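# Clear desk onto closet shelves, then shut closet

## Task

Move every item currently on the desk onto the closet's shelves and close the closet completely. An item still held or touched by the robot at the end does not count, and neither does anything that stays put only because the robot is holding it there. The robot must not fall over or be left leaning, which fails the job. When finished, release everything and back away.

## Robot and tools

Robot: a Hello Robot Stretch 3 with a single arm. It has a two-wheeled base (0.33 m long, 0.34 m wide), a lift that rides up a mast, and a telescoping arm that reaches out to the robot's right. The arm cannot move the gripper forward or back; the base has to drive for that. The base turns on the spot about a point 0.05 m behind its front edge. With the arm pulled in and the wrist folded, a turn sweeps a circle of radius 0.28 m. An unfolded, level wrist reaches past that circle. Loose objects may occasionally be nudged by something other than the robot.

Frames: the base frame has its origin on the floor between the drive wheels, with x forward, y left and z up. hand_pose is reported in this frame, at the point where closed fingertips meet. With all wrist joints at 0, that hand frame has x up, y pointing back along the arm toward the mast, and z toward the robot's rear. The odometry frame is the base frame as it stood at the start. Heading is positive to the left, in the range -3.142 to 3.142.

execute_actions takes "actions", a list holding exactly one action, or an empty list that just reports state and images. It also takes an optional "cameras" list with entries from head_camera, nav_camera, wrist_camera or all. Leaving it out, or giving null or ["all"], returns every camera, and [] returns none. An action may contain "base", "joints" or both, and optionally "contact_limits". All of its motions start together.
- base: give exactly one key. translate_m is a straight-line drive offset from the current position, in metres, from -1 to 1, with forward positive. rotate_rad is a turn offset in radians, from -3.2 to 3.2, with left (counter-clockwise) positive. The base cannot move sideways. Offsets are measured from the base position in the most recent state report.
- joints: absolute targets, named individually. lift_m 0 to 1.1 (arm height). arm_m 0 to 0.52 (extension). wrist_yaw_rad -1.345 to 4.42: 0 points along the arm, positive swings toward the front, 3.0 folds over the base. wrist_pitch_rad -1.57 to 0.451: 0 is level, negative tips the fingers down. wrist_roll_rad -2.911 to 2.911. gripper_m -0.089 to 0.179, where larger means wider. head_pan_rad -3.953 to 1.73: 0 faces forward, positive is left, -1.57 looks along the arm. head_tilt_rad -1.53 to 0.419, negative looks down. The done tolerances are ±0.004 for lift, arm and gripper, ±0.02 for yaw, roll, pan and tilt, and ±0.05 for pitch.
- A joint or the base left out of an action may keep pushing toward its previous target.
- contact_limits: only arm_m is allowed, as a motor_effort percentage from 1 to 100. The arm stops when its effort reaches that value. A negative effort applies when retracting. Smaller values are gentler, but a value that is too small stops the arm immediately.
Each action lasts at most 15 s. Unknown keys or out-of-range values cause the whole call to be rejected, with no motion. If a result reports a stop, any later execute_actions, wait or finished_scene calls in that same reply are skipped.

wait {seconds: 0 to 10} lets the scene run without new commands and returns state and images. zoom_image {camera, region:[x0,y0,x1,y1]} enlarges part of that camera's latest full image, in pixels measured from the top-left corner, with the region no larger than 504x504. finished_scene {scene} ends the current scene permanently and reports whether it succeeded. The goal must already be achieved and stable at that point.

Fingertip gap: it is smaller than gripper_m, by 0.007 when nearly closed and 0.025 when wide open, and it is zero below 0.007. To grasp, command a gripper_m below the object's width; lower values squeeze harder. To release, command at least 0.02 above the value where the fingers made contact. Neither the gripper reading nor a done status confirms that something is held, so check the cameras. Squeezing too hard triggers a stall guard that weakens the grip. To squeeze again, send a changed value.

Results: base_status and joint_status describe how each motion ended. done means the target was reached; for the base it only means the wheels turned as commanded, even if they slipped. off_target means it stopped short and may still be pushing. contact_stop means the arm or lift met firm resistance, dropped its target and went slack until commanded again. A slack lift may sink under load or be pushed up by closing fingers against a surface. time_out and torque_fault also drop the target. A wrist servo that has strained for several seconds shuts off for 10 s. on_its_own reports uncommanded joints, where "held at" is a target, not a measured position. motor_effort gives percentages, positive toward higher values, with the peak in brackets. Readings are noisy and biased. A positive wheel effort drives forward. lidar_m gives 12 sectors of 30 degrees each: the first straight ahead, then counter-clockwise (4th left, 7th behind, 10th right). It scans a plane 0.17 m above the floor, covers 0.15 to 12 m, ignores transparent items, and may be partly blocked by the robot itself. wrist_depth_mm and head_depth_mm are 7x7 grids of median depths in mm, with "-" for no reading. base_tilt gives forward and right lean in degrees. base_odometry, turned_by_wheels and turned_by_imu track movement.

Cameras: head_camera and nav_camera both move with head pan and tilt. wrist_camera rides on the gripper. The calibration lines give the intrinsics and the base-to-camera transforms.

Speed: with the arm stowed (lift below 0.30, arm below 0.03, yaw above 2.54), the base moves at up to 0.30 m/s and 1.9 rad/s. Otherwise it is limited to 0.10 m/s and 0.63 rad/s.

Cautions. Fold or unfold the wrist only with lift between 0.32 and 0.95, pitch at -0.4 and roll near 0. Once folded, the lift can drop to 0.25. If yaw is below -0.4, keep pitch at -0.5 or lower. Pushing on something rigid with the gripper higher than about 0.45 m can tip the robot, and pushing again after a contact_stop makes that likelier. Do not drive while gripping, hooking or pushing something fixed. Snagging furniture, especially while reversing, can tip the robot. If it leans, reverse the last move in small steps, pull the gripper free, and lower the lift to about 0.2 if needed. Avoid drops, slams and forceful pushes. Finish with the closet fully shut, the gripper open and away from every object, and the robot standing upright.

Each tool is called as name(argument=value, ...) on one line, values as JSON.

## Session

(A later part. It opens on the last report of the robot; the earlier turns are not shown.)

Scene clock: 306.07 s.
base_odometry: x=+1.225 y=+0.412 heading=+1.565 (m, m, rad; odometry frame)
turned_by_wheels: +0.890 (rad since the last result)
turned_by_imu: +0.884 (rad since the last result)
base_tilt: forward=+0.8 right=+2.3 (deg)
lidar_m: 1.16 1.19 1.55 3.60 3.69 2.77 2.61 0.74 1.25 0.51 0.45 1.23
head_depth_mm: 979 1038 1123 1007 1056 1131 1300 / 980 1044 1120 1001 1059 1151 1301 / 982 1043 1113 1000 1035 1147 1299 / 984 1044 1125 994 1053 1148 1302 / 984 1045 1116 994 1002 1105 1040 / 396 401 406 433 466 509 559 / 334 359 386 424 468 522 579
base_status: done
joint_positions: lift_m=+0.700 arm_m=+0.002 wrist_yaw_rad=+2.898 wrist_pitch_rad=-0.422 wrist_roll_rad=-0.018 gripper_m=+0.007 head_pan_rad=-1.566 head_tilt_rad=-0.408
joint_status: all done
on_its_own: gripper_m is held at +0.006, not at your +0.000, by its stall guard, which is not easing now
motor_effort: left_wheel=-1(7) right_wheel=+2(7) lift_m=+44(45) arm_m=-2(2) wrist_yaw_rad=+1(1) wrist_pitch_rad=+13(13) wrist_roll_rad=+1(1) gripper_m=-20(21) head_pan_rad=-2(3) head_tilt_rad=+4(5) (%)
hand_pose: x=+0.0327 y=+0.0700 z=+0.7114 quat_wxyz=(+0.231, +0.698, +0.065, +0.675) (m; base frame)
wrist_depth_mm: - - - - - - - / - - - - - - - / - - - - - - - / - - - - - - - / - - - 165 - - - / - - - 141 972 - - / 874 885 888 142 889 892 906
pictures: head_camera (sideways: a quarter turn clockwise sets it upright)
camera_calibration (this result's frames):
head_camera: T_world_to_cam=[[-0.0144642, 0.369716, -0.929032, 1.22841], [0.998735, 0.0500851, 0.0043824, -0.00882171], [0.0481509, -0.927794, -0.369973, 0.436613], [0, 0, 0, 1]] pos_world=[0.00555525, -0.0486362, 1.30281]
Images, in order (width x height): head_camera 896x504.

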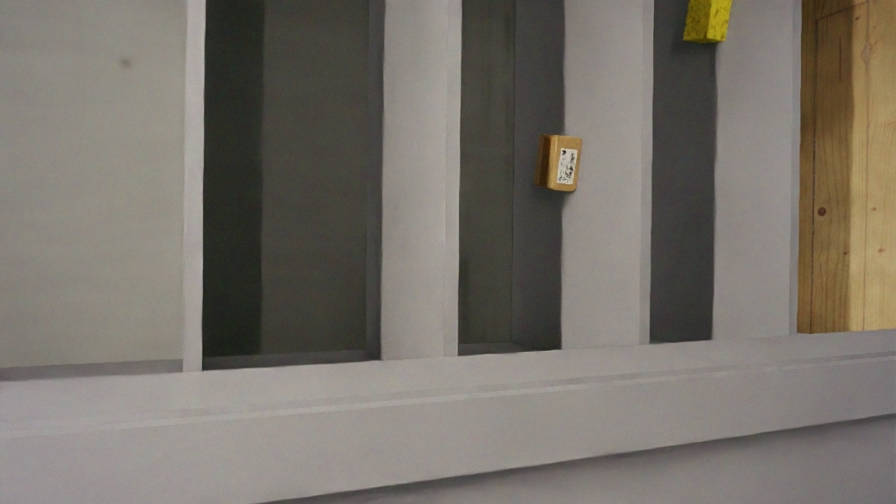

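execute_actions(actions=[{"joints":{"wrist_yaw_rad":0.0}}], cameras=[])

execute_actions(actions=[{"joints":{"wrist_pitch_rad":0.0,"arm_m":0.52}}], cameras=[])

execute_actions(actions=[{"joints":{"lift_m":0.6}}], cameras=["wrist_camera"])

Scene clock: 308.63 s.
base_odometry: x=+1.225 y=+0.412 heading=+1.565 (m, m, rad; odometry frame)
turned_by_wheels: +0.000 (rad since the last result)
turned_by_imu: +0.000 (rad since the last result)
base_tilt: forward=+0.8 right=+2.4 (deg)
lidar_m: 1.16 1.19 1.55 3.61 3.68 2.77 2.62 0.74 1.25 0.51 0.45 1.23
head_depth_mm: 980 1039 1115 1002 1057 1133 1309 / 977 1040 1122 998 1061 1151 1302 / 980 1045 1119 999 1035 1153 1297 / 983 1044 1123 999 1055 1150 1299 / 984 1046 1112 991 1007 1116 1040 / 396 401 407 433 467 510 558 / 334 359 386 423 468 522 581
base_status: not commanded
joint_positions: lift_m=+0.700 arm_m=+0.002 wrist_yaw_rad=+0.003 wrist_pitch_rad=-0.422 wrist_roll_rad=-0.018 gripper_m=+0.007 head_pan_rad=-1.566 head_tilt_rad=-0.408
joint_status: all done
on_its_own: gripper_m is held at +0.006, not at your +0.000, by its stall guard, which is not easing now
motor_effort: left_wheel=-2(2) right_wheel=+2(2) lift_m=+44(44) arm_m=-2(2) wrist_yaw_rad=-2(2) wrist_pitch_rad=+13(13) wrist_roll_rad=+1(1) gripper_m=-20(20) head_pan_rad=-3(2) head_tilt_rad=+4(5) (%)
hand_pose: x=-0.0209 y=-0.3712 z=+0.7114 quat_wxyz=(+0.698, +0.151, -0.685, -0.146) (m; base frame)
wrist_depth_mm: 184 254 630 635 625 694 701 / 192 255 757 961 948 944 949 / 206 256 862 965 986 - - / 226 256 715 752 759 760 767 / 266 268 410 165 - - - / 310 297 414 141 963 - - / 361 348 542 142 890 909 908
pictures: none
No camera images: the call's "cameras" was empty. Leave "cameras" out to get every camera's image.

Scene clock: 313.60 s.
base_odometry: x=+1.225 y=+0.412 heading=+1.565 (m, m, rad; odometry frame)
turned_by_wheels: +0.000 (rad since the last result)
turned_by_imu: +0.000 (rad since the last result)
base_tilt: forward=+0.8 right=+2.4 (deg)
lidar_m: 1.16 1.19 1.55 3.61 3.68 2.77 2.62 0.74 1.26 0.52 0.45 1.23
head_depth_mm: 975 1037 1117 1002 1061 1132 1299 / 976 1038 1118 1003 1116 1152 1298 / 985 1036 1118 999 - 1148 1302 / 981 1044 1122 993 1052 1156 1303 / 986 1048 1121 993 1005 1107 1033 / 397 402 407 431 466 509 559 / 333 358 385 423 467 521 581
base_status: not commanded
joint_positions: lift_m=+0.700 arm_m=+0.520 wrist_yaw_rad=+0.001 wrist_pitch_rad=-0.026 wrist_roll_rad=-0.018 gripper_m=+0.007 head_pan_rad=-1.566 head_tilt_rad=-0.408
joint_status: all done
on_its_own: gripper_m is held at +0.006, not at your +0.000, by its stall guard, which is not easing now
motor_effort: left_wheel=-2(1) right_wheel=+2(2) lift_m=+44(43) arm_m=+2(2) wrist_yaw_rad=-1(2) wrist_pitch_rad=+15(16) wrist_roll_rad=+1(1) gripper_m=-20(20) head_pan_rad=-3(3) head_tilt_rad=+5(5) (%)
hand_pose: x=-0.0211 y=-0.9203 z=+0.8077 quat_wxyz=(+0.714, +0.010, -0.700, -0.009) (m; base frame)
wrist_depth_mm: 337 394 395 398 398 401 401 / 337 407 407 409 413 413 414 / 339 420 423 423 427 428 430 / 341 433 438 437 437 440 445 / 346 415 443 165 447 452 452 / 294 301 274 141 204 322 329 / 230 233 235 142 203 237 251
pictures: none
No camera images: the call's "cameras" was empty. Leave "cameras" out to get every camera's image.

Scene clock: 315.43 s.
base_odometry: x=+1.225 y=+0.412 heading=+1.565 (m, m, rad; odometry frame)
turned_by_wheels: +0.000 (rad since the last result)
turned_by_imu: +0.000 (rad since the last result)
base_tilt: forward=+0.8 right=+2.4 (deg)
lidar_m: 1.16 1.19 1.56 3.61 3.68 2.77 2.62 0.75 1.26 0.52 0.45 1.23
head_depth_mm: 977 1042 1120 1006 1064 1138 1297 / 983 1042 1118 1005 1061 1108 1298 / 983 1043 1124 1002 1069 1108 1305 / 982 1048 1121 998 1055 1153 1297 / 981 1050 1112 1000 1004 1106 1040 / 397 402 406 434 466 510 560 / 334 359 387 424 467 523 581
base_status: not commanded
joint_positions: lift_m=+0.610 arm_m=+0.520 wrist_yaw_rad=+0.001 wrist_pitch_rad=+0.051 wrist_roll_rad=-0.018 gripper_m=+0.007 head_pan_rad=-1.566 head_tilt_rad=-0.407
joint_status: lift_m contact_stop (moved -0.090 of -0.100)
on_its_own: gripper_m is held at +0.006, not at your +0.000, by its stall guard, which is not easing now; lift_m is slack since a contact_stop, until your next command for it (your +0.600 is given up); wrist_pitch_rad is at rest, and its effort (-29) is outside its rest range (-20 to +32)
motor_effort: left_wheel=-1(2) right_wheel=+2(3) lift_m=+33(36) arm_m=+2(2) wrist_yaw_rad=+0(0) wrist_pitch_rad=-29(41) wrist_roll_rad=+1(1) gripper_m=-20(20) head_pan_rad=-2(3) head_tilt_rad=+4(4) (%)
hand_pose: x=-0.0213 y=-0.9219 z=+0.7379 quat_wxyz=(+0.713, -0.018, -0.700, +0.018) (m; base frame)
wrist_depth_mm: 335 407 409 412 410 413 418 / 337 417 419 419 419 422 425 / 339 422 426 429 430 434 431 / 339 430 430 435 433 440 445 / 256 261 298 276 187 182 317 / 171 175 157 132 162 183 198 / 129 130 132 130 137 142 143
pictures: wrist_camera
camera_calibration (this result's frames):
wrist_camera: T_world_to_cam=[[-0.998498, -0.024138, 0.049189, -0.0762009], [-0.0522055, 0.146522, -0.987829, 0.891419], [0.016637, -0.988913, -0.147562, -0.633753], [0, 0, 0, 1]] pos_world=[-0.0190058, -0.759178, 0.7908]
Images, in order (width x height): wrist_camera 644x364.

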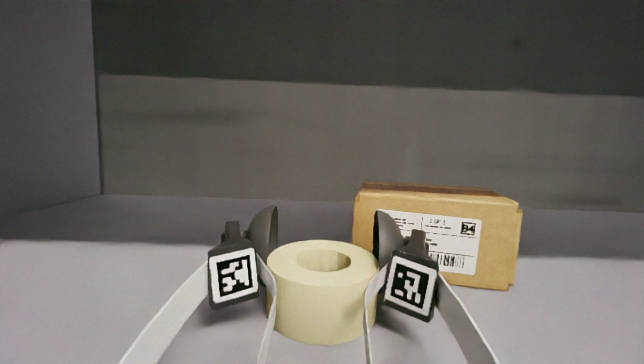

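execute_actions(actions=[{"joints":{"gripper_m":0.06}}], cameras=[])

execute_actions(actions=[{"joints":{"lift_m":0.7}}], cameras=[])

execute_actions(actions=[{"joints":{"arm_m":0.0,"head_pan_rad":-2.3,"head_tilt_rad":-0.3}}], cameras=["wrist_camera","nav_camera"])

Scene clock: 316.57 s.
base_odometry: x=+1.225 y=+0.412 heading=+1.565 (m, m, rad; odometry frame)
turned_by_wheels: +0.000 (rad since the last result)
turned_by_imu: +0.000 (rad since the last result)
base_tilt: forward=+0.9 right=+2.3 (deg)
lidar_m: 1.16 1.19 1.55 3.59 3.68 2.77 2.62 0.75 1.26 0.51 0.45 1.23
head_depth_mm: 982 1036 1119 1007 1058 1132 1298 / 980 1038 1118 1004 1057 1116 1303 / 982 1040 1125 1002 1074 1113 1304 / 986 1045 1124 998 1054 1146 1293 / 981 1049 1116 994 1008 1105 1038 / 396 402 407 433 467 509 560 / 334 359 386 424 467 521 581
base_status: not commanded
joint_positions: lift_m=+0.612 arm_m=+0.520 wrist_yaw_rad=+0.001 wrist_pitch_rad=+0.040 wrist_roll_rad=-0.018 gripper_m=+0.060 head_pan_rad=-1.566 head_tilt_rad=-0.407
joint_status: all done
on_its_own: lift_m is slack since a contact_stop, until your next command for it (your +0.600 is given up); wrist_pitch_rad is at rest, and its effort (-23) is outside its rest range (-20 to +32)
motor_effort: left_wheel=-1(1) right_wheel=+2(2) lift_m=+34(34) arm_m=+2(1) wrist_yaw_rad=+0(1) wrist_pitch_rad=-23(28) wrist_roll_rad=+1(1) gripper_m=-1(72) head_pan_rad=-3(3) head_tilt_rad=+4(4) (%)
hand_pose: x=-0.0213 y=-0.9218 z=+0.7367 quat_wxyz=(+0.713, -0.014, -0.700, +0.014) (m; base frame)
wrist_depth_mm: 336 405 405 409 411 410 412 / 337 413 414 416 421 420 422 / 340 420 423 427 427 430 432 / 338 430 434 434 229 438 442 / 247 253 288 267 187 183 304 / 168 171 153 134 - 184 193 / 127 128 130 133 135 139 141
pictures: none
No camera images: the call's "cameras" was empty. Leave "cameras" out to get every camera's image.

Scene clock: 318.20 s.
base_odometry: x=+1.225 y=+0.412 heading=+1.565 (m, m, rad; odometry frame)
turned_by_wheels: +0.000 (rad since the last result)
turned_by_imu: +0.000 (rad since the last result)
base_tilt: forward=+0.8 right=+2.3 (deg)
lidar_m: 1.16 1.19 1.55 3.60 3.67 2.77 2.62 0.74 1.26 0.51 0.45 1.23
head_depth_mm: 974 1038 1122 1005 1059 1135 1303 / 983 1041 1118 1001 1112 1153 1301 / 983 1041 1112 1003 - 1150 1300 / 985 1044 1117 999 1054 1148 1295 / 983 1043 1119 996 1003 1107 1038 / 396 402 406 433 466 508 558 / 334 358 386 423 467 521 581
base_status: not commanded
joint_positions: lift_m=+0.700 arm_m=+0.520 wrist_yaw_rad=+0.001 wrist_pitch_rad=-0.018 wrist_roll_rad=-0.018 gripper_m=+0.060 head_pan_rad=-1.566 head_tilt_rad=-0.407
joint_status: all done
motor_effort: left_wheel=-1(1) right_wheel=+1(2) lift_m=+44(48) arm_m=+1(1) wrist_yaw_rad=+0(0) wrist_pitch_rad=+10(22) wrist_roll_rad=+1(1) gripper_m=-1(2) head_pan_rad=-2(2) head_tilt_rad=+4(4) (%)
hand_pose: x=-0.0213 y=-0.9205 z=+0.8097 quat_wxyz=(+0.714, +0.007, -0.701, -0.006) (m; base frame)
wrist_depth_mm: 336 396 400 398 402 400 404 / 338 406 409 410 412 414 415 / 339 416 423 424 426 428 432 / 342 434 433 441 440 441 445 / 344 425 444 445 451 452 454 / 299 307 286 315 - 329 338 / 233 236 239 231 202 242 255
pictures: none
No camera images: the call's "cameras" was empty. Leave "cameras" out to get every camera's image.

Scene clock: 323.17 s.
base_odometry: x=+1.225 y=+0.412 heading=+1.565 (m, m, rad; odometry frame)
turned_by_wheels: +0.000 (rad since the last result)
turned_by_imu: +0.000 (rad since the last result)
base_tilt: forward=+0.8 right=+2.3 (deg)
lidar_m: 1.16 1.19 1.55 3.60 3.67 2.76 2.61 0.74 1.26 0.51 0.45 1.23
head_depth_mm: 687 738 801 876 965 1077 1218 / 622 659 703 757 825 905 1004 / 1481 1554 1642 1518 1259 1340 920 / 1345 1412 1497 1504 1336 1395 1500 / 1231 1305 1373 1306 1249 1285 1399 / 1141 1195 1261 1153 1243 1165 1141 / 1056 1109 1161 1029 1224 1008 1028
base_status: not commanded
joint_positions: lift_m=+0.700 arm_m=+0.002 wrist_yaw_rad=+0.001 wrist_pitch_rad=-0.018 wrist_roll_rad=-0.018 gripper_m=+0.060 head_pan_rad=-2.293 head_tilt_rad=-0.310
joint_status: all done
joint sent to its limit — the command would take arm_m past its lower limit, so that joint was sent only as far as its limit.
motor_effort: left_wheel=+0(1) right_wheel=+1(2) lift_m=+44(43) arm_m=-2(3) wrist_yaw_rad=+0(0) wrist_pitch_rad=+10(10) wrist_roll_rad=+1(1) gripper_m=+1(0) head_pan_rad=-4(51) head_tilt_rad=+6(19) (%)
hand_pose: x=-0.0213 y=-0.4031 z=+0.8097 quat_wxyz=(+0.714, +0.007, -0.701, -0.006) (m; base frame)
wrist_depth_mm: 184 254 584 566 602 585 881 / 185 257 814 909 914 927 920 / 190 260 910 961 939 962 963 / 196 261 704 723 844 888 957 / 202 264 639 - 586 - - / 209 257 827 932 - 982 994 / 214 243 696 714 719 742 752
pictures: nav_camera (sideways: a quarter turn counterclockwise sets it upright), wrist_camera
camera_calibration (this result's frames):
nav_camera: T_world_to_cam=[[-0.201966, -0.192937, 0.9602, -1.20107], [-0.70739, 0.706791, -0.00677196, 0.071222], [-0.677354, -0.680604, -0.27923, 0.331013], [0, 0, 0, 1]] pos_world=[0.0320194, -0.0567816, 1.24618]
wrist_camera: T_world_to_cam=[[-0.998496, -0.0274706, 0.0474381, -0.0671388], [-0.0522403, 0.214598, -0.975304, 0.90359], [0.0166121, -0.976316, -0.215711, -0.0498479], [0, 0, 0, 1]] pos_world=[-0.019006, -0.244421, 0.873707]
Images, in order (width x height): nav_camera 672x504, wrist_camera 644x364.

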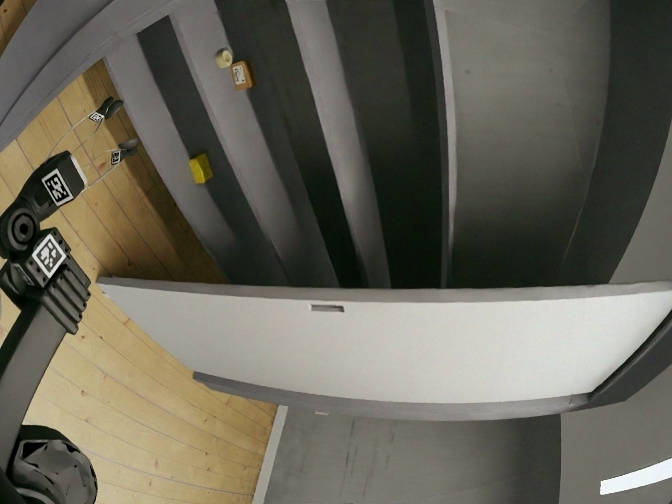

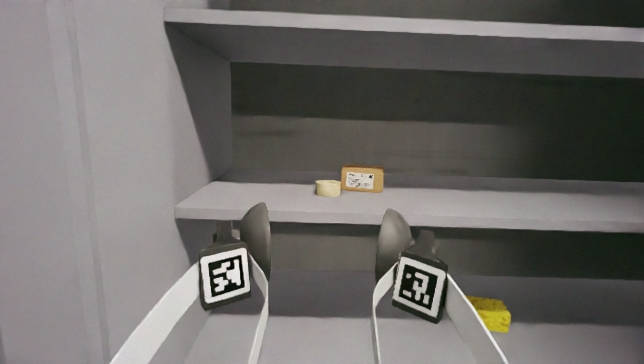

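execute_actions(actions=[{"base":{"translate_m":-0.63},"joints":{"lift_m":0.89,"gripper_m":-0.03}}], cameras=["wrist_camera"])

Scene clock: 330.93 s.
base_odometry: x=+1.222 y=-0.218 heading=+1.565 (m, m, rad; odometry frame)
turned_by_wheels: +0.000 (rad since the last result)
turned_by_imu: +0.000 (rad since the last result)
base_tilt: forward=+0.9 right=+2.3 (deg)
lidar_m: 1.79 1.83 2.40 3.13 2.98 2.10 1.99 0.77 0.53 0.51 1.25 0.88
head_depth_mm: 742 781 833 918 1017 1149 1403 / 669 714 766 834 912 987 1074 / 604 641 682 731 789 854 929 / 551 581 618 654 698 750 809 / 506 531 561 592 627 669 713 / 466 488 514 541 571 603 641 / 433 453 474 498 522 549 580
base_status: done
joint_positions: lift_m=+0.890 arm_m=+0.002 wrist_yaw_rad=+0.001 wrist_pitch_rad=-0.018 wrist_roll_rad=-0.018 gripper_m=-0.029 head_pan_rad=-2.293 head_tilt_rad=-0.310
joint_status: all done
motor_effort: left_wheel=+0(6) right_wheel=+2(2) lift_m=+44(42) arm_m=-2(2) wrist_yaw_rad=-1(0) wrist_pitch_rad=+10(10) wrist_roll_rad=+1(1) gripper_m=-13(88) head_pan_rad=-4(4) head_tilt_rad=+5(5) (%)
hand_pose: x=-0.0213 y=-0.4031 z=+0.9996 quat_wxyz=(+0.714, +0.007, -0.701, -0.006) (m; base frame)
wrist_depth_mm: 923 908 245 245 246 248 248 / 931 964 252 251 253 254 256 / 943 954 260 260 261 263 263 / - - 278 270 271 271 272 / 934 962 287 - 280 278 282 / 701 718 292 - 288 292 293 / 973 980 297 297 300 301 303
pictures: wrist_camera
camera_calibration (this result's frames):
wrist_camera: T_world_to_cam=[[-0.998496, -0.0274777, 0.047434, -0.0761485], [-0.0522404, 0.214747, -0.975272, 1.08888], [0.0166119, -0.976283, -0.21586, -0.00870628], [0, 0, 0, 1]] pos_world=[-0.019006, -0.244426, 1.06368]
Images, in order (width x height): wrist_camera 644x364.

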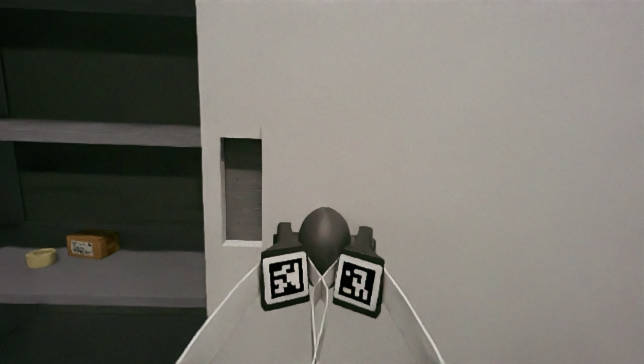

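Handle is 0.064 m forward.

execute_actions(actions=[{"base":{"translate_m":0.064}}], cameras=[])

execute_actions(actions=[{"joints":{"arm_m":0.16},"contact_limits":{"arm_m":12}}], cameras=["wrist_camera"])

Scene clock: 332.67 s.
base_odometry: x=+1.222 y=-0.154 heading=+1.565 (m, m, rad; odometry frame)
turned_by_wheels: +0.000 (rad since the last result)
turned_by_imu: +0.000 (rad since the last result)
base_tilt: forward=+0.9 right=+2.3 (deg)
lidar_m: 1.73 1.77 2.31 3.14 3.09 2.17 2.05 0.76 0.53 0.50 1.16 0.82
head_depth_mm: 761 808 861 924 991 1124 1294 / 664 709 762 823 894 976 1095 / 597 634 677 726 777 844 922 / 544 576 611 648 691 743 802 / 500 527 556 587 622 663 709 / 464 485 510 535 565 599 635 / 430 450 470 493 518 544 575
base_status: done
joint_positions: lift_m=+0.890 arm_m=+0.002 wrist_yaw_rad=+0.001 wrist_pitch_rad=-0.018 wrist_roll_rad=-0.018 gripper_m=-0.029 head_pan_rad=-2.293 head_tilt_rad=-0.310
joint_status: not commanded
motor_effort: left_wheel=+0(5) right_wheel=+1(3) lift_m=+43(44) arm_m=-3(2) wrist_yaw_rad=+0(1) wrist_pitch_rad=+11(11) wrist_roll_rad=+1(1) gripper_m=-13(13) head_pan_rad=-4(4) head_tilt_rad=+5(5) (%)
hand_pose: x=-0.0213 y=-0.4031 z=+0.9996 quat_wxyz=(+0.714, +0.007, -0.701, -0.006) (m; base frame)
wrist_depth_mm: 904 898 917 242 242 243 244 / 917 922 947 249 250 250 252 / 894 967 963 256 257 259 258 / 986 - - 269 267 268 269 / 930 936 974 - 273 275 277 / 699 672 688 - 284 286 287 / 942 965 - 294 295 296 297
pictures: none
No camera images: the call's "cameras" was empty. Leave "cameras" out to get every camera's image.

Scene clock: 335.77 s.
base_odometry: x=+1.222 y=-0.154 heading=+1.565 (m, m, rad; odometry frame)
turned_by_wheels: +0.000 (rad since the last result)
turned_by_imu: -0.006 (rad since the last result)
base_tilt: forward=+0.9 right=+2.3 (deg)
lidar_m: 1.73 1.76 2.31 3.16 3.10 2.17 2.04 0.77 0.53 0.51 1.17 0.82
head_depth_mm: 770 811 866 927 996 1139 1367 / 672 718 769 836 900 998 1102 / 606 642 685 733 791 852 933 / 550 580 616 657 700 749 818 / 505 532 561 591 628 666 722 / 466 490 512 540 568 601 - / 433 452 472 495 521 546 -
base_status: not commanded
joint_positions: lift_m=+0.890 arm_m=+0.097 wrist_yaw_rad=+0.015 wrist_pitch_rad=-0.019 wrist_roll_rad=-0.018 gripper_m=-0.029 head_pan_rad=-2.294 head_tilt_rad=-0.307
joint_status: arm_m contact_stop (moved +0.095 of +0.158)
on_its_own: arm_m is slack since a contact_stop, until your next command for it (your +0.160 is given up)
motor_effort: left_wheel=+2(15) right_wheel=-2(4) lift_m=+41(44) arm_m=+0(13) wrist_yaw_rad=-12(15) wrist_pitch_rad=+11(20) wrist_roll_rad=+1(1) gripper_m=-13(14) head_pan_rad=-4(5) head_tilt_rad=+3(5) (%)
contact_limits: arm_m 12 (drawing in: default 17, maximum 27; extending or still: default 22, maximum 36)
hand_pose: x=-0.0177 y=-0.4977 z=+0.9996 quat_wxyz=(+0.714, +0.012, -0.700, -0.002) (m; base frame)
wrist_depth_mm: 827 830 835 155 155 155 156 / 849 856 857 160 160 160 160 / 863 659 508 165 165 165 165 / 895 912 926 181 170 170 171 / 917 926 889 - 176 177 176 / 656 671 680 - 182 183 183 / 883 570 544 189 189 189 190
pictures: wrist_camera
camera_calibration (this result's frames):
wrist_camera: T_world_to_cam=[[-0.998018, -0.0414263, 0.0473633, -0.0820499], [-0.0551841, 0.21456, -0.975151, 1.10909], [0.0302347, -0.975832, -0.216421, -0.100154], [0, 0, 0, 1]] pos_world=[-0.0176549, -0.339099, 1.06374]
Images, in order (width x height): wrist_camera 644x364.

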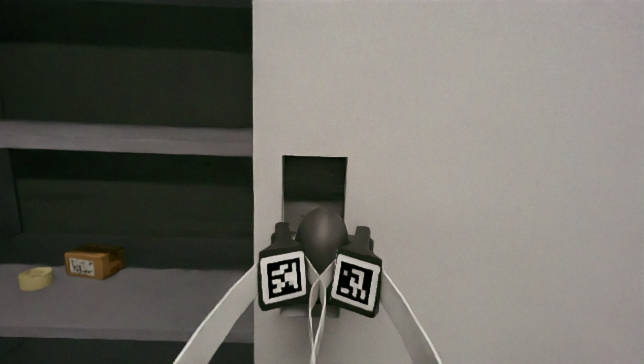

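execute_actions(actions=[{"base":{"translate_m":0.6},"joints":{"arm_m":0.1},"contact_limits":{"arm_m":12}}], cameras=["wrist_camera"])

Scene clock: 343.30 s.
base_odometry: x=+1.226 y=+0.446 heading=+1.565 (m, m, rad; odometry frame)
turned_by_wheels: -0.001 (rad since the last result)
turned_by_imu: -0.795 (rad since the last result)
base_tilt: forward=+0.7 right=+2.3 (deg)
lidar_m: 0.37 0.49 1.32 1.46 2.32 3.44 3.02 2.48 0.70 0.50 1.02 0.82
head_depth_mm: 2116 2202 2354 2492 2598 1961 1512 / 2112 2227 2355 2511 2630 1961 1500 / 2145 2244 2357 2512 2630 1945 1512 / 2150 2272 2395 2534 2609 1951 1529 / 2139 2262 2391 2510 2463 1800 1598 / 996 1017 1034 1055 1076 1103 - / 711 721 733 745 755 762 -
base_status: done
joint_positions: lift_m=+0.890 arm_m=+0.100 wrist_yaw_rad=-0.136 wrist_pitch_rad=-0.023 wrist_roll_rad=-0.018 gripper_m=-0.029 head_pan_rad=-2.294 head_tilt_rad=-0.306
joint_status: all done
on_its_own: wrist_yaw_rad is held at -0.071, not at your +0.000, by its stall guard, which is still easing; right_wheel is at rest, and its effort (+19) is outside its rest range (-18 to +18)
motor_effort: left_wheel=-10(14) right_wheel=+19(27) lift_m=+40(41) arm_m=+3(11) wrist_yaw_rad=+55(70) wrist_pitch_rad=+14(15) wrist_roll_rad=+1(1) gripper_m=-20(23) head_pan_rad=-4(4) head_tilt_rad=+4(4) (%)
contact_limits: arm_m 12 (drawing in: default 17, maximum 27; extending or still: default 22, maximum 36)
hand_pose: x=-0.0561 y=-0.4978 z=+0.9984 quat_wxyz=(+0.711, -0.039, -0.699, -0.057) (m; base frame)
wrist_depth_mm: 643 766 155 164 259 606 - / 662 796 160 171 276 703 - / 538 610 166 178 292 838 - / 674 834 171 197 315 888 - / 697 811 178 191 368 931 - / 651 662 605 - 469 - - / 508 517 352 211 354 - -
pictures: wrist_camera
camera_calibration (this result's frames):
wrist_camera: T_world_to_cam=[[-0.992991, 0.108309, 0.0473015, -0.0453625], [-0.0218791, 0.224846, -0.974149, 1.11185], [-0.116145, -0.968356, -0.2209, -0.0993599], [0, 0, 0, 1]] pos_world=[-0.0322585, -0.341297, 1.0633]
Images, in order (width x height): wrist_camera 644x364.

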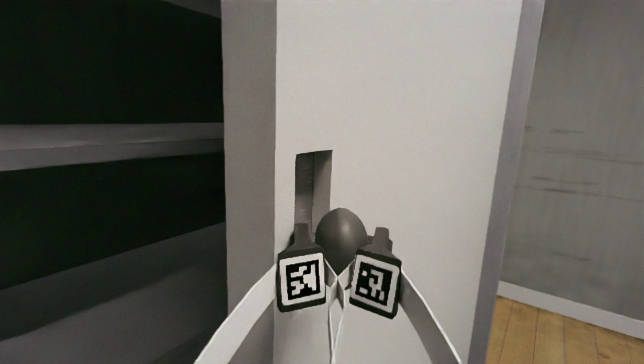

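execute_actions(actions=[{"base":{"translate_m":-0.12},"joints":{"arm_m":0.0,"wrist_yaw_rad":0.0}}], cameras=[])

execute_actions(actions=[{"base":{"rotate_rad":-0.78},"joints":{"wrist_yaw_rad":1.57,"head_pan_rad":-0.9}}], cameras=["nav_camera","wrist_camera"])

Scene clock: 346.73 s.
base_odometry: x=+1.225 y=+0.326 heading=+1.565 (m, m, rad; odometry frame)
turned_by_wheels: +0.000 (rad since the last result)
turned_by_imu: +0.000 (rad since the last result)
base_tilt: forward=+0.8 right=+2.3 (deg)
lidar_m: 0.49 0.65 1.39 1.54 2.46 3.32 2.92 2.40 0.90 0.50 1.11 1.01
head_depth_mm: 2040 2126 2275 2408 2524 1964 1505 / 2053 2163 2285 2427 2535 1975 1506 / 2062 2183 2312 2441 2547 1952 1508 / 2067 2182 2309 2459 2565 1959 1499 / 2083 2202 2339 2466 2576 1939 1503 / 2065 2153 1285 1317 1298 1389 1408 / 929 941 958 972 987 998 1007
base_status: done
joint_positions: lift_m=+0.890 arm_m=+0.002 wrist_yaw_rad=-0.001 wrist_pitch_rad=-0.023 wrist_roll_rad=-0.018 gripper_m=-0.029 head_pan_rad=-2.294 head_tilt_rad=-0.306
joint_status: all done
joint sent to its limit — the command would take arm_m past its lower limit, so that joint was sent only as far as its limit.
motor_effort: left_wheel=+2(11) right_wheel=+0(11) lift_m=+40(40) arm_m=-2(8) wrist_yaw_rad=+2(44) wrist_pitch_rad=+13(13) wrist_roll_rad=+1(1) gripper_m=-13(19) head_pan_rad=-4(4) head_tilt_rad=+3(4) (%)
hand_pose: x=-0.0218 y=-0.4030 z=+0.9986 quat_wxyz=(+0.714, +0.008, -0.700, -0.009) (m; base frame)
wrist_depth_mm: 723 814 259 331 453 733 - / 750 840 268 343 478 816 - / 560 820 282 357 507 857 - / 770 898 293 371 538 920 - / 787 867 299 - 578 941 - / 656 663 289 - 648 - - / 513 901 327 421 619 - -
pictures: none
No camera images: the call's "cameras" was empty. Leave "cameras" out to get every camera's image.

Scene clock: 348.97 s.
base_odometry: x=+1.225 y=+0.326 heading=+0.785 (m, m, rad; odometry frame)
turned_by_wheels: -0.780 (rad since the last result)
turned_by_imu: -0.776 (rad since the last result)
base_tilt: forward=+0.9 right=+2.4 (deg)
lidar_m: 1.11 0.51 0.49 1.39 1.42 1.84 3.67 3.33 2.53 2.39 0.60 0.50
head_depth_mm: 848 930 1059 1154 1247 1456 1458 / 697 747 813 886 976 1094 1238 / 588 626 672 718 782 852 938 / 508 539 570 608 650 696 750 / 450 473 498 525 556 589 627 / 402 421 444 469 497 541 576 / 1065 1114 1171 1049 1239 968 1028
base_status: done
joint_positions: lift_m=+0.890 arm_m=+0.002 wrist_yaw_rad=+1.568 wrist_pitch_rad=-0.023 wrist_roll_rad=-0.018 gripper_m=-0.029 head_pan_rad=-0.907 head_tilt_rad=-0.306
joint_status: all done
motor_effort: left_wheel=+3(6) right_wheel=-2(6) lift_m=+41(41) arm_m=-2(2) wrist_yaw_rad=+2(3) wrist_pitch_rad=+13(13) wrist_roll_rad=+1(1) gripper_m=-14(14) head_pan_rad=+4(58) head_tilt_rad=+3(4) (%)
hand_pose: x=+0.2343 y=-0.1481 z=+0.9986 quat_wxyz=(+0.511, +0.501, -0.490, +0.498) (m; base frame)
wrist_depth_mm: 756 963 964 974 929 306 307 / 753 990 999 1000 - 314 314 / 740 998 - - - 326 324 / 759 - - - - 339 337 / 764 941 933 - - 349 350 / 708 756 769 - 761 360 361 / 790 982 970 994 957 371 377
pictures: nav_camera (sideways: a quarter turn counterclockwise sets it upright), wrist_camera
camera_calibration (this result's frames):
nav_camera: T_world_to_cam=[[0.150233, -0.231103, 0.96126, -1.2046], [-0.824817, -0.565357, -0.0070127, 0.0722518], [0.545076, -0.79181, -0.275553, 0.318771], [0, 0, 0, 1]] pos_world=[0.0668115, 0.0148663, 1.24628]
wrist_camera: T_world_to_cam=[[0.0240559, -0.998587, 0.0473919, -0.19727], [-0.219485, -0.0515245, -0.974254, 1.04515], [0.975319, 0.0130347, -0.220414, 0.162238], [0, 0, 0, 1]] pos_world=[0.0759066, -0.145255, 1.06335]
Images, in order (width x height): nav_camera 672x504, wrist_camera 644x364.

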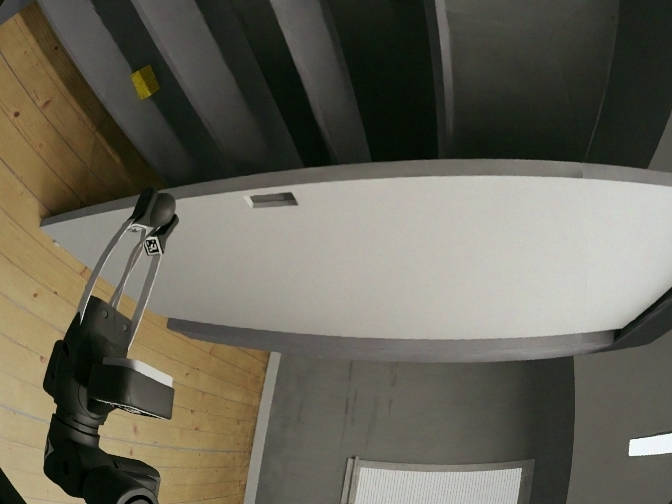

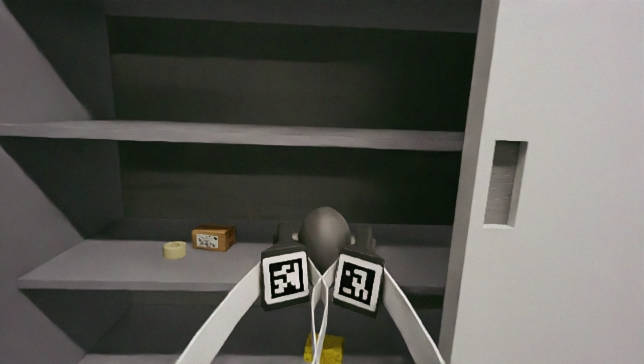

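execute_actions(actions=[{"base":{"translate_m":0.14},"joints":{"arm_m":0.185}}], cameras=["wrist_camera"])

Scene clock: 351.67 s.
base_odometry: x=+1.324 y=+0.425 heading=+0.785 (m, m, rad; odometry frame)
turned_by_wheels: +0.000 (rad since the last result)
turned_by_imu: +0.000 (rad since the last result)
base_tilt: forward=+0.9 right=+2.4 (deg)
lidar_m: 0.96 0.68 0.41 1.40 1.43 1.85 3.83 3.45 2.53 1.18 0.39 0.40
head_depth_mm: 512 561 620 696 791 916 1032 / 419 452 489 535 588 658 739 / 355 378 405 434 471 506 561 / 310 328 347 368 393 422 455 / 1136 1196 1235 877 1124 931 1036 / 1059 1113 1154 1057 1123 886 995 / 961 1003 1037 1039 749 885 935
base_status: done
joint_positions: lift_m=+0.890 arm_m=+0.185 wrist_yaw_rad=+1.568 wrist_pitch_rad=-0.023 wrist_roll_rad=-0.018 gripper_m=-0.029 head_pan_rad=-0.907 head_tilt_rad=-0.306
joint_status: all done
motor_effort: left_wheel=+3(8) right_wheel=-2(2) lift_m=+40(40) arm_m=+2(1) wrist_yaw_rad=+2(3) wrist_pitch_rad=+13(13) wrist_roll_rad=+1(1) gripper_m=-12(15) head_pan_rad=+5(5) head_tilt_rad=+3(3) (%)
hand_pose: x=+0.2343 y=-0.3304 z=+0.9986 quat_wxyz=(+0.511, +0.501, -0.490, +0.498) (m; base frame)
wrist_depth_mm: 842 856 845 179 181 182 184 / 871 857 880 185 187 188 190 / 862 885 678 191 193 193 196 / 906 939 949 208 200 201 202 / 901 940 946 - 205 208 210 / 649 660 695 - 213 216 218 / 886 897 581 219 221 223 226
pictures: wrist_camera
camera_calibration (this result's frames):
wrist_camera: T_world_to_cam=[[0.0246406, -0.998572, 0.047392, -0.379393], [-0.219455, -0.0516531, -0.974254, 1.03571], [0.975311, 0.0136058, -0.220414, 0.164804], [0, 0, 0, 1]] pos_world=[0.0759054, -0.327596, 1.06335]
Images, in order (width x height): wrist_camera 644x364.

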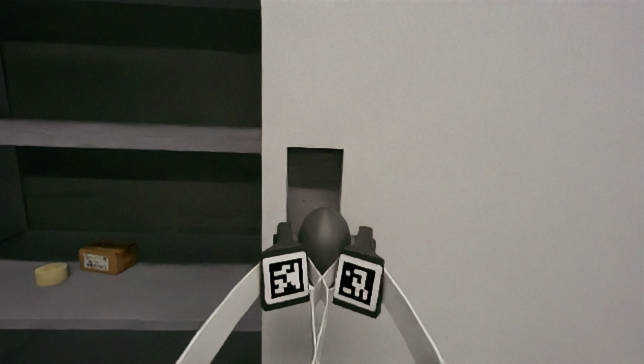

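execute_actions(actions=[{"base":{"translate_m":0.03},"joints":{"arm_m":0.181}}], cameras=[])

execute_actions(actions=[{"joints":{"arm_m":0.0},"contact_limits":{"arm_m":27}}], cameras=["wrist_camera"])

Scene clock: 352.97 s.
base_odometry: x=+1.345 y=+0.446 heading=+0.784 (m, m, rad; odometry frame)
turned_by_wheels: -0.001 (rad since the last result)
turned_by_imu: -0.002 (rad since the last result)
base_tilt: forward=+0.8 right=+2.3 (deg)
lidar_m: 0.94 0.68 0.40 1.41 1.43 1.86 3.85 3.48 2.52 1.18 0.37 1.00
head_depth_mm: 449 492 544 610 694 807 914 / 367 396 429 468 518 580 662 / 310 331 354 381 412 446 494 / 294 309 327 346 369 394 427 / 1156 1216 1277 1070 1191 930 1033 / 1028 1077 1119 1057 1067 889 967 / 935 972 1006 1004 699 885 729
base_status: done
joint_positions: lift_m=+0.890 arm_m=+0.181 wrist_yaw_rad=+1.573 wrist_pitch_rad=-0.024 wrist_roll_rad=-0.018 gripper_m=-0.029 head_pan_rad=-0.907 head_tilt_rad=-0.306
joint_status: all done
on_its_own: right_wheel is at rest, and its effort (+19) is outside its rest range (-18 to +18)
motor_effort: left_wheel=-5(9) right_wheel=+19(19) lift_m=+40(40) arm_m=-2(4) wrist_yaw_rad=-3(3) wrist_pitch_rad=+14(14) wrist_roll_rad=+1(1) gripper_m=-13(13) head_pan_rad=+4(5) head_tilt_rad=+4(3) (%)
hand_pose: x=+0.2342 y=-0.3256 z=+0.9984 quat_wxyz=(+0.510, +0.502, -0.489, +0.499) (m; base frame)
wrist_depth_mm: 811 810 823 155 156 157 158 / 834 851 853 159 161 163 164 / 857 638 661 165 166 168 169 / 905 904 909 181 172 173 175 / 903 921 921 - 177 179 181 / 654 663 695 - 185 186 188 / 565 563 555 190 192 193 195
pictures: none
No camera images: the call's "cameras" was empty. Leave "cameras" out to get every camera's image.

Scene clock: 356.27 s.
base_odometry: x=+1.345 y=+0.446 heading=+0.784 (m, m, rad; odometry frame)
turned_by_wheels: +0.000 (rad since the last result)
turned_by_imu: -0.152 (rad since the last result)
base_tilt: forward=+0.8 right=+2.4 (deg)
lidar_m: 0.92 0.85 0.40 0.39 1.41 1.66 3.00 3.89 2.69 2.37 0.39 0.28
head_depth_mm: 743 969 1033 1116 1205 1807 1468 / 522 571 628 702 796 918 1095 / 403 431 464 502 548 604 674 / 327 346 368 392 419 450 487 / 290 296 306 320 338 358 383 / - - - 287 294 302 326 / - - - - - - 287
base_status: not commanded
joint_positions: lift_m=+0.890 arm_m=+0.002 wrist_yaw_rad=+1.501 wrist_pitch_rad=-0.032 wrist_roll_rad=-0.018 gripper_m=-0.029 head_pan_rad=-0.907 head_tilt_rad=-0.306
joint_status: all done
joint sent to its limit — the command would take arm_m past its lower limit, so that joint was sent only as far as its limit.
on_its_own: wrist_yaw_rad is held at +1.507, not at your +1.570, by its stall guard, which is not easing now
motor_effort: left_wheel=+0(42) right_wheel=+17(31) lift_m=+41(41) arm_m=-3(7) wrist_yaw_rad=+6(59) wrist_pitch_rad=+18(20) wrist_roll_rad=+1(1) gripper_m=-16(21) head_pan_rad=+5(4) head_tilt_rad=+3(3) (%)
contact_limits: arm_m 27 (drawing in: default 17, maximum 27; extending or still: default 22, maximum 36)
hand_pose: x=+0.2333 y=-0.1654 z=+0.9963 quat_wxyz=(+0.530, +0.486, -0.504, +0.478) (m; base frame)
wrist_depth_mm: 715 758 800 159 168 182 196 / 725 774 836 163 174 188 204 / 488 538 608 169 181 196 214 / 776 817 861 187 188 205 224 / 788 844 894 176 197 213 233 / 605 631 663 - 208 224 247 / 504 533 564 195 212 236 260
pictures: wrist_camera
camera_calibration (this result's frames):
wrist_camera: T_world_to_cam=[[-0.0426554, -0.997976, 0.0471667, -0.198498], [-0.231254, -0.0360655, -0.972225, 1.04509], [0.971958, -0.0523781, -0.229247, 0.161611], [0, 0, 0, 1]] pos_world=[0.0761342, -0.15194, 1.06247]
Images, in order (width x height): wrist_camera 644x364.

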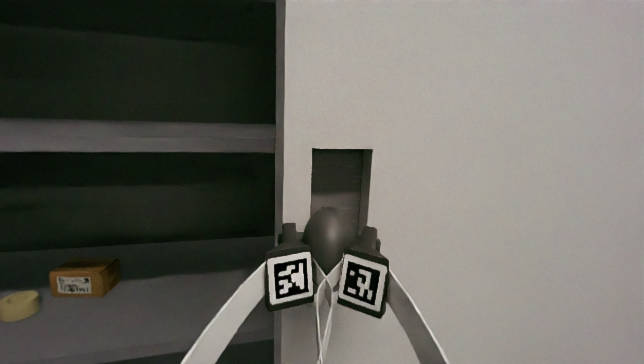

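execute_actions(actions=[{"base":{"translate_m":-0.15}}], cameras=[])

execute_actions(actions=[{"base":{"rotate_rad":1.72},"joints":{"wrist_yaw_rad":1.57}}], cameras=[])

execute_actions(actions=[{"base":{"translate_m":0.5}}], cameras=[])

execute_actions(actions=[{"base":{"rotate_rad":-1.57},"joints":{"arm_m":0.4}}], cameras=["wrist_camera","nav_camera"])

Scene clock: 359.57 s.
base_odometry: x=+1.239 y=+0.340 heading=+0.784 (m, m, rad; odometry frame)
turned_by_wheels: +0.000 (rad since the last result)
turned_by_imu: +0.000 (rad since the last result)
base_tilt: forward=+0.8 right=+2.4 (deg)
lidar_m: 1.07 0.79 0.45 1.37 1.37 1.62 2.92 3.38 2.75 2.40 0.66 0.41
head_depth_mm: 2001 2113 2242 2349 2423 1966 1509 / 1017 1074 1142 1227 1316 1565 1455 / 723 776 834 905 983 1080 1218 / 589 622 659 702 750 805 874 / 496 521 547 575 607 643 685 / 428 447 466 487 511 535 560 / 378 391 406 422 439 458 477
base_status: done
joint_positions: lift_m=+0.890 arm_m=+0.002 wrist_yaw_rad=+1.504 wrist_pitch_rad=-0.024 wrist_roll_rad=-0.018 gripper_m=-0.029 head_pan_rad=-0.907 head_tilt_rad=-0.306
joint_status: not commanded
on_its_own: wrist_yaw_rad is held at +1.507, not at your +1.570, by its stall guard, which is not easing now
motor_effort: left_wheel=+1(6) right_wheel=+0(13) lift_m=+40(41) arm_m=-3(3) wrist_yaw_rad=+3(8) wrist_pitch_rad=+14(18) wrist_roll_rad=+1(1) gripper_m=-12(15) head_pan_rad=+5(4) head_tilt_rad=+4(3) (%)
hand_pose: x=+0.2336 y=-0.1644 z=+0.9982 quat_wxyz=(+0.527, +0.485, -0.505, +0.481) (m; base frame)
wrist_depth_mm: 824 883 917 302 316 341 368 / 851 905 951 311 325 352 383 / 854 897 967 327 339 364 397 / 904 953 - 338 353 381 417 / 892 927 950 - 367 399 438 / 655 671 722 - 387 416 459 / 917 971 980 372 392 435 477
pictures: none
No camera images: the call's "cameras" was empty. Leave "cameras" out to get every camera's image.

Scene clock: 363.23 s.
base_odometry: x=+1.239 y=+0.340 heading=+2.504 (m, m, rad; odometry frame)
turned_by_wheels: +1.720 (rad since the last result)
turned_by_imu: +1.711 (rad since the last result)
base_tilt: forward=+0.9 right=+2.3 (deg)
lidar_m: 1.38 1.40 1.81 3.73 3.38 2.55 2.40 0.54 0.41 1.07 0.49 0.45
head_depth_mm: 899 950 1003 1021 766 894 944 / 747 804 867 900 994 893 1007 / 631 676 716 776 825 873 973 / 410 432 459 488 520 558 603 / 363 383 401 424 451 483 517 / 365 388 416 446 497 543 593 / 424 453 487 524 569 632 1395
base_status: done
joint_positions: lift_m=+0.890 arm_m=+0.002 wrist_yaw_rad=+1.568 wrist_pitch_rad=-0.024 wrist_roll_rad=-0.018 gripper_m=-0.029 head_pan_rad=-0.907 head_tilt_rad=-0.306
joint_status: all done
motor_effort: left_wheel=-1(6) right_wheel=+2(5) lift_m=+40(40) arm_m=-2(2) wrist_yaw_rad=+1(4) wrist_pitch_rad=+14(14) wrist_roll_rad=+1(1) gripper_m=-14(13) head_pan_rad=+4(4) head_tilt_rad=+4(3) (%)
hand_pose: x=+0.2342 y=-0.1481 z=+0.9983 quat_wxyz=(+0.511, +0.501, -0.490, +0.498) (m; base frame)
wrist_depth_mm: - - - - - 284 238 / - - - - - 282 246 / - - - - - 279 255 / - - - - - 277 263 / - - - - - 278 273 / - - - - 489 285 283 / - - - - - 296 294
pictures: none
No camera images: the call's "cameras" was empty. Leave "cameras" out to get every camera's image.

Scene clock: 369.53 s.
base_odometry: x=+0.837 y=+0.638 heading=+2.504 (m, m, rad; odometry frame)
turned_by_wheels: +0.000 (rad since the last result)
turned_by_imu: -0.001 (rad since the last result)
base_tilt: forward=+0.8 right=+2.3 (deg)
lidar_m: 0.87 0.89 1.15 2.62 3.83 3.11 1.71 0.79 0.30 0.29 1.04 0.93
head_depth_mm: 886 925 965 1016 1064 1113 1166 / 951 995 1042 1091 1147 1209 1279 / 1024 1071 1127 1182 1250 1322 1379 / 1101 1158 1221 1288 1369 1468 1473 / 1078 1131 1191 1259 1330 1404 1429 / 963 1009 1054 1102 1161 1224 1288 / 868 908 942 986 1027 1076 1127
base_status: done
joint_positions: lift_m=+0.890 arm_m=+0.002 wrist_yaw_rad=+1.568 wrist_pitch_rad=-0.024 wrist_roll_rad=-0.018 gripper_m=-0.029 head_pan_rad=-0.907 head_tilt_rad=-0.306
joint_status: not commanded
motor_effort: left_wheel=-1(2) right_wheel=+2(6) lift_m=+41(40) arm_m=-2(2) wrist_yaw_rad=+2(2) wrist_pitch_rad=+14(14) wrist_roll_rad=+1(1) gripper_m=-14(14) head_pan_rad=+4(4) head_tilt_rad=+3(4) (%)
hand_pose: x=+0.2342 y=-0.1481 z=+0.9983 quat_wxyz=(+0.511, +0.501, -0.490, +0.498) (m; base frame)
wrist_depth_mm: 732 749 751 765 766 770 784 / 761 774 778 784 796 789 805 / 789 788 798 814 817 824 832 / 806 823 831 831 838 858 851 / 843 853 880 - 867 875 891 / 880 887 879 - 909 917 924 / 906 918 916 924 957 944 945
pictures: none
No camera images: the call's "cameras" was empty. Leave "cameras" out to get every camera's image.

Scene clock: 373.67 s.
base_odometry: x=+0.837 y=+0.638 heading=+0.934 (m, m, rad; odometry frame)
turned_by_wheels: -1.570 (rad since the last result)
turned_by_imu: -0.448 (rad since the last result)
base_tilt: forward=-7.6 right=-13.9 (deg)
lidar_m: 0.77 0.74 0.76 0.67 0.66 0.69 0.97 1.34 0.39 0.31 0.40 1.08
head_depth_mm: 1163 1033 921 832 744 681 634 / 1323 1324 1299 1296 1278 1271 1256 / 1347 1341 1330 1317 1308 1292 1278 / 1383 1364 1354 1340 1329 1324 1306 / 1412 1401 1390 1365 1358 1339 1324 / 1437 1426 1413 1394 1383 1372 1353 / 1245 1292 1332 1386 1396 1395 1389
base_status: done
joint_positions: lift_m=+0.890 arm_m=+0.399 wrist_yaw_rad=+1.658 wrist_pitch_rad=-0.041 wrist_roll_rad=-0.011 gripper_m=-0.029 head_pan_rad=-0.906 head_tilt_rad=-0.306
joint_status: all done
on_its_own: base_tilt is 18.2 degrees off its reading at the scene's start (forward=+0.8 right=+2.3); wrist_yaw_rad is at rest, and its effort (-75) is outside its rest range (-12 to +12)
motor_effort: left_wheel=+16(36) right_wheel=+1(11) lift_m=+38(40) arm_m=+10(17) wrist_yaw_rad=-75(97) wrist_pitch_rad=+24(60) wrist_roll_rad=-4(4) gripper_m=-23(25) head_pan_rad=+4(4) head_tilt_rad=+3(3) (%)
hand_pose: x=+0.2327 y=-0.5214 z=+0.9940 quat_wxyz=(+0.491, +0.528, -0.464, +0.514) (m; base frame)
wrist_depth_mm: 711 778 853 967 - 98 76 / 731 804 880 980 - 94 73 / 752 832 914 - - 90 71 / 773 862 944 - - 86 69 / 798 884 975 - 110 83 67 / 826 902 999 - 103 80 65 / 840 933 - - 96 77 63
pictures: nav_camera (sideways: a quarter turn counterclockwise sets it upright), wrist_camera
camera_calibration (this result's frames):
nav_camera: T_world_to_cam=[[0.15049, -0.230958, 0.961255, -1.2046], [-0.824216, -0.566232, -0.00701147, 0.0722465], [0.545913, -0.791226, -0.275572, 0.31879], [0, 0, 0, 1]] pos_world=[0.066795, 0.0149316, 1.24628]
wrist_camera: T_world_to_cam=[[0.114566, -0.992622, 0.0396895, -0.580059], [-0.232114, -0.0655939, -0.970474, 1.01293], [0.965918, 0.101971, -0.237916, 0.233551], [0, 0, 0, 1]] pos_world=[0.0759789, -0.533153, 1.06161]
Images, in order (width x height): nav_camera 672x504, wrist_camera 644x364.

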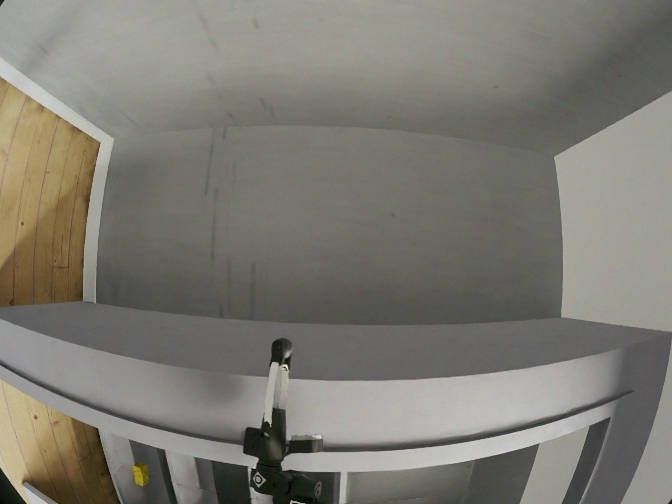

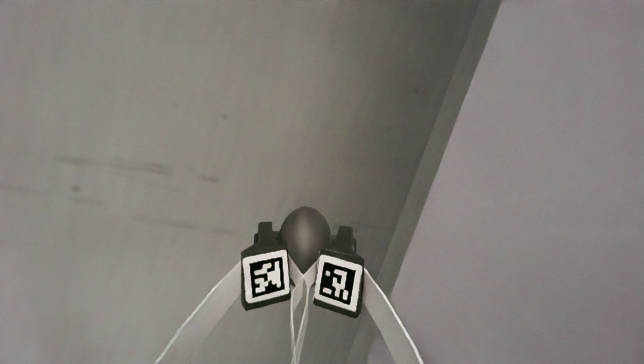

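Tilting — retract.

execute_actions(actions=[{"joints":{"arm_m":0.0}}], cameras=["nav_camera"])

Scene clock: 379.57 s.
base_odometry: x=+0.837 y=+0.638 heading=+0.934 (m, m, rad; odometry frame)
turned_by_wheels: +0.000 (rad since the last result)
turned_by_imu: -0.234 (rad since the last result)
base_tilt: forward=+0.9 right=+2.3 (deg)
lidar_m: 0.88 0.77 0.77 0.90 1.60 3.66 3.48 3.02 0.87 0.26 0.24 0.97
head_depth_mm: - - - - - - - / 321 321 320 320 319 318 315 / 525 524 521 519 517 514 508 / 811 856 904 956 1004 1074 1153 / 808 851 896 950 1014 1077 1160 / 807 852 895 949 1011 1077 1159 / 807 846 894 947 1004 1073 1150
base_status: not commanded
joint_positions: lift_m=+0.890 arm_m=+0.002 wrist_yaw_rad=+1.672 wrist_pitch_rad=-0.016 wrist_roll_rad=-0.021 gripper_m=-0.029 head_pan_rad=-0.906 head_tilt_rad=-0.305
joint_status: all done
joint sent to its limit — the command would take arm_m past its lower limit, so that joint was sent only as far as its limit.
on_its_own: wrist_yaw_rad is held at +1.671, not at your +1.570, by its stall guard, which is not easing now
motor_effort: left_wheel=+1(17) right_wheel=+0(10) lift_m=+32(39) arm_m=-2(13) wrist_yaw_rad=-1(75) wrist_pitch_rad=+9(50) wrist_roll_rad=+3(4) gripper_m=-14(21) head_pan_rad=+4(4) head_tilt_rad=+3(3) (%)
hand_pose: x=+0.2331 y=-0.1215 z=+1.0005 quat_wxyz=(+0.484, +0.523, -0.464, +0.526) (m; base frame)
wrist_depth_mm: 607 676 789 919 975 784 638 / 618 700 809 961 - 791 643 / 639 711 830 986 - 800 657 / 652 736 857 - - 805 663 / 656 752 884 - - 822 673 / 683 773 872 - - 830 674 / 704 808 974 - - 843 689
pictures: nav_camera (sideways: a quarter turn counterclockwise sets it upright)
camera_calibration (this result's frames):
nav_camera: T_world_to_cam=[[0.150001, -0.230256, 0.9615, -1.20491], [-0.824112, -0.566383, -0.00706752, 0.0723188], [0.546205, -0.791323, -0.274715, 0.317673], [0, 0, 0, 1]] pos_world=[0.066823, 0.0149033, 1.24631]
Images, in order (width x height): nav_camera 672x504.

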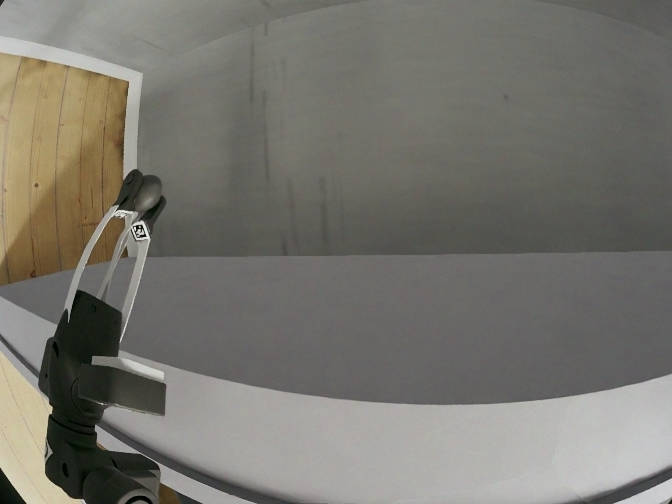

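execute_actions(actions=[{"base":{"translate_m":-0.25}}], cameras=[])

execute_actions(actions=[{"base":{"rotate_rad":-0.89},"joints":{"wrist_yaw_rad":1.57}}], cameras=["nav_camera","wrist_camera"])

Scene clock: 383.57 s.
base_odometry: x=+0.689 y=+0.437 heading=+0.934 (m, m, rad; odometry frame)
turned_by_wheels: +0.000 (rad since the last result)
turned_by_imu: +0.000 (rad since the last result)
base_tilt: forward=+0.8 right=+2.5 (deg)
lidar_m: 1.09 0.95 0.95 1.11 1.98 3.44 3.25 2.83 0.82 0.77 0.39 0.40
head_depth_mm: 966 1027 1085 1090 1133 934 1039 / 301 317 338 359 388 858 1007 / 308 325 340 360 384 406 437 / 312 329 347 368 390 417 448 / 311 327 346 366 389 416 446 / 310 326 344 365 388 414 450 / 314 981 1044 1112 1193 1278 1352
base_status: done
joint_positions: lift_m=+0.890 arm_m=+0.002 wrist_yaw_rad=+1.672 wrist_pitch_rad=-0.016 wrist_roll_rad=-0.021 gripper_m=-0.029 head_pan_rad=-0.906 head_tilt_rad=-0.305
joint_status: not commanded
on_its_own: wrist_yaw_rad is held at +1.671, not at your +1.570, by its stall guard, which is not easing now
motor_effort: left_wheel=+2(3) right_wheel=+0(2) lift_m=+32(32) arm_m=-2(2) wrist_yaw_rad=-1(0) wrist_pitch_rad=+10(9) wrist_roll_rad=+3(3) gripper_m=-14(11) head_pan_rad=+4(4) head_tilt_rad=+3(3) (%)
hand_pose: x=+0.2331 y=-0.1215 z=+1.0005 quat_wxyz=(+0.484, +0.523, -0.464, +0.526) (m; base frame)
wrist_depth_mm: 737 843 966 - - 239 197 / 756 845 987 - - 241 199 / 765 878 - - - 245 201 / 788 899 - - - 247 204 / 809 930 - - - 250 205 / 816 953 - - - 255 207 / 847 990 - - - 257 211
pictures: none
No camera images: the call's "cameras" was empty. Leave "cameras" out to get every camera's image.

Scene clock: 386.03 s.
base_odometry: x=+0.689 y=+0.437 heading=+0.044 (m, m, rad; odometry frame)
turned_by_wheels: -0.890 (rad since the last result)
turned_by_imu: -0.886 (rad since the last result)
base_tilt: forward=+0.8 right=+2.4 (deg)
lidar_m: 0.39 0.41 1.02 0.95 0.97 1.24 2.81 3.42 3.03 2.83 0.78 1.22
head_depth_mm: 961 1047 1161 1302 1608 1750 1513 / 782 841 911 994 1096 1224 1366 / 659 700 748 809 869 946 1038 / 1613 1657 1750 1531 1445 1473 1404 / 1427 1511 1564 1538 1351 1401 1503 / 1282 1335 1390 1321 1267 1235 1353 / 1145 1195 1240 1052 1251 1016 1065
base_status: done
joint_positions: lift_m=+0.890 arm_m=+0.002 wrist_yaw_rad=+1.572 wrist_pitch_rad=-0.017 wrist_roll_rad=-0.021 gripper_m=-0.029 head_pan_rad=-0.906 head_tilt_rad=-0.305
joint_status: all done
motor_effort: left_wheel=+3(8) right_wheel=-2(5) lift_m=+32(32) arm_m=-3(2) wrist_yaw_rad=-2(2) wrist_pitch_rad=+9(10) wrist_roll_rad=+3(3) gripper_m=-14(12) head_pan_rad=+4(4) head_tilt_rad=+3(2) (%)
hand_pose: x=+0.2344 y=-0.1471 z=+1.0004 quat_wxyz=(+0.509, +0.499, -0.490, +0.501) (m; base frame)
wrist_depth_mm: 313 310 304 925 900 871 835 / 320 320 312 - - - - / - 332 325 - - - - / - 340 334 - - - - / - 351 346 - - - - / - 367 355 - 820 851 867 / - 376 374 - - - -
pictures: nav_camera (sideways: a quarter turn counterclockwise sets it upright), wrist_camera
camera_calibration (this result's frames):
nav_camera: T_world_to_cam=[[0.150001, -0.230256, 0.9615, -1.20491], [-0.824112, -0.566383, -0.00706753, 0.0723189], [0.546204, -0.791323, -0.274715, 0.317673], [0, 0, 0, 1]] pos_world=[0.066823, 0.0149032, 1.24631]
wrist_camera: T_world_to_cam=[[0.0279781, -0.998312, 0.0508976, -0.20069], [-0.21332, -0.0557075, -0.975393, 1.04614], [0.976582, 0.0164322, -0.214518, 0.156766], [0, 0, 0, 1]] pos_world=[0.0756828, -0.144649, 1.06424]
Images, in order (width x height): nav_camera 672x504, wrist_camera 644x364.

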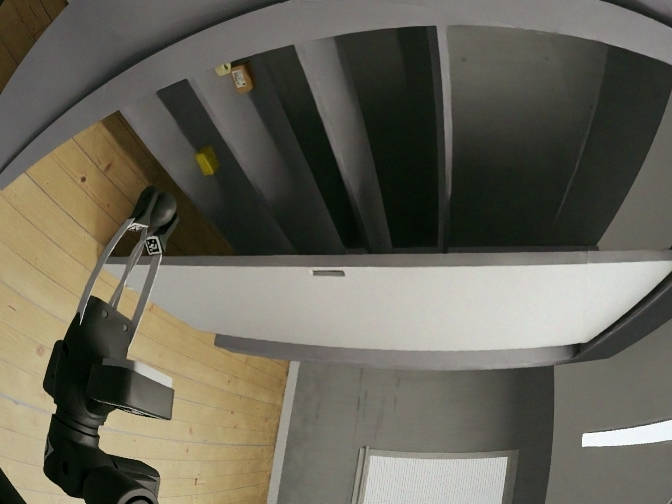

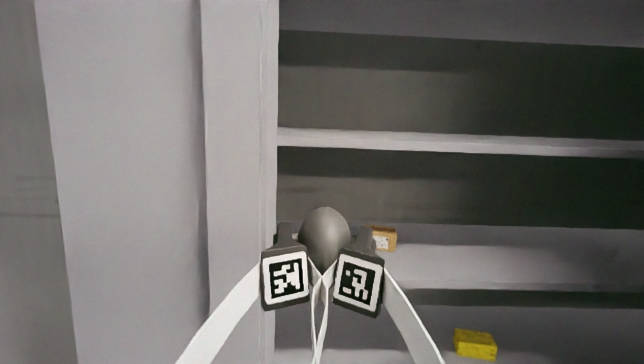

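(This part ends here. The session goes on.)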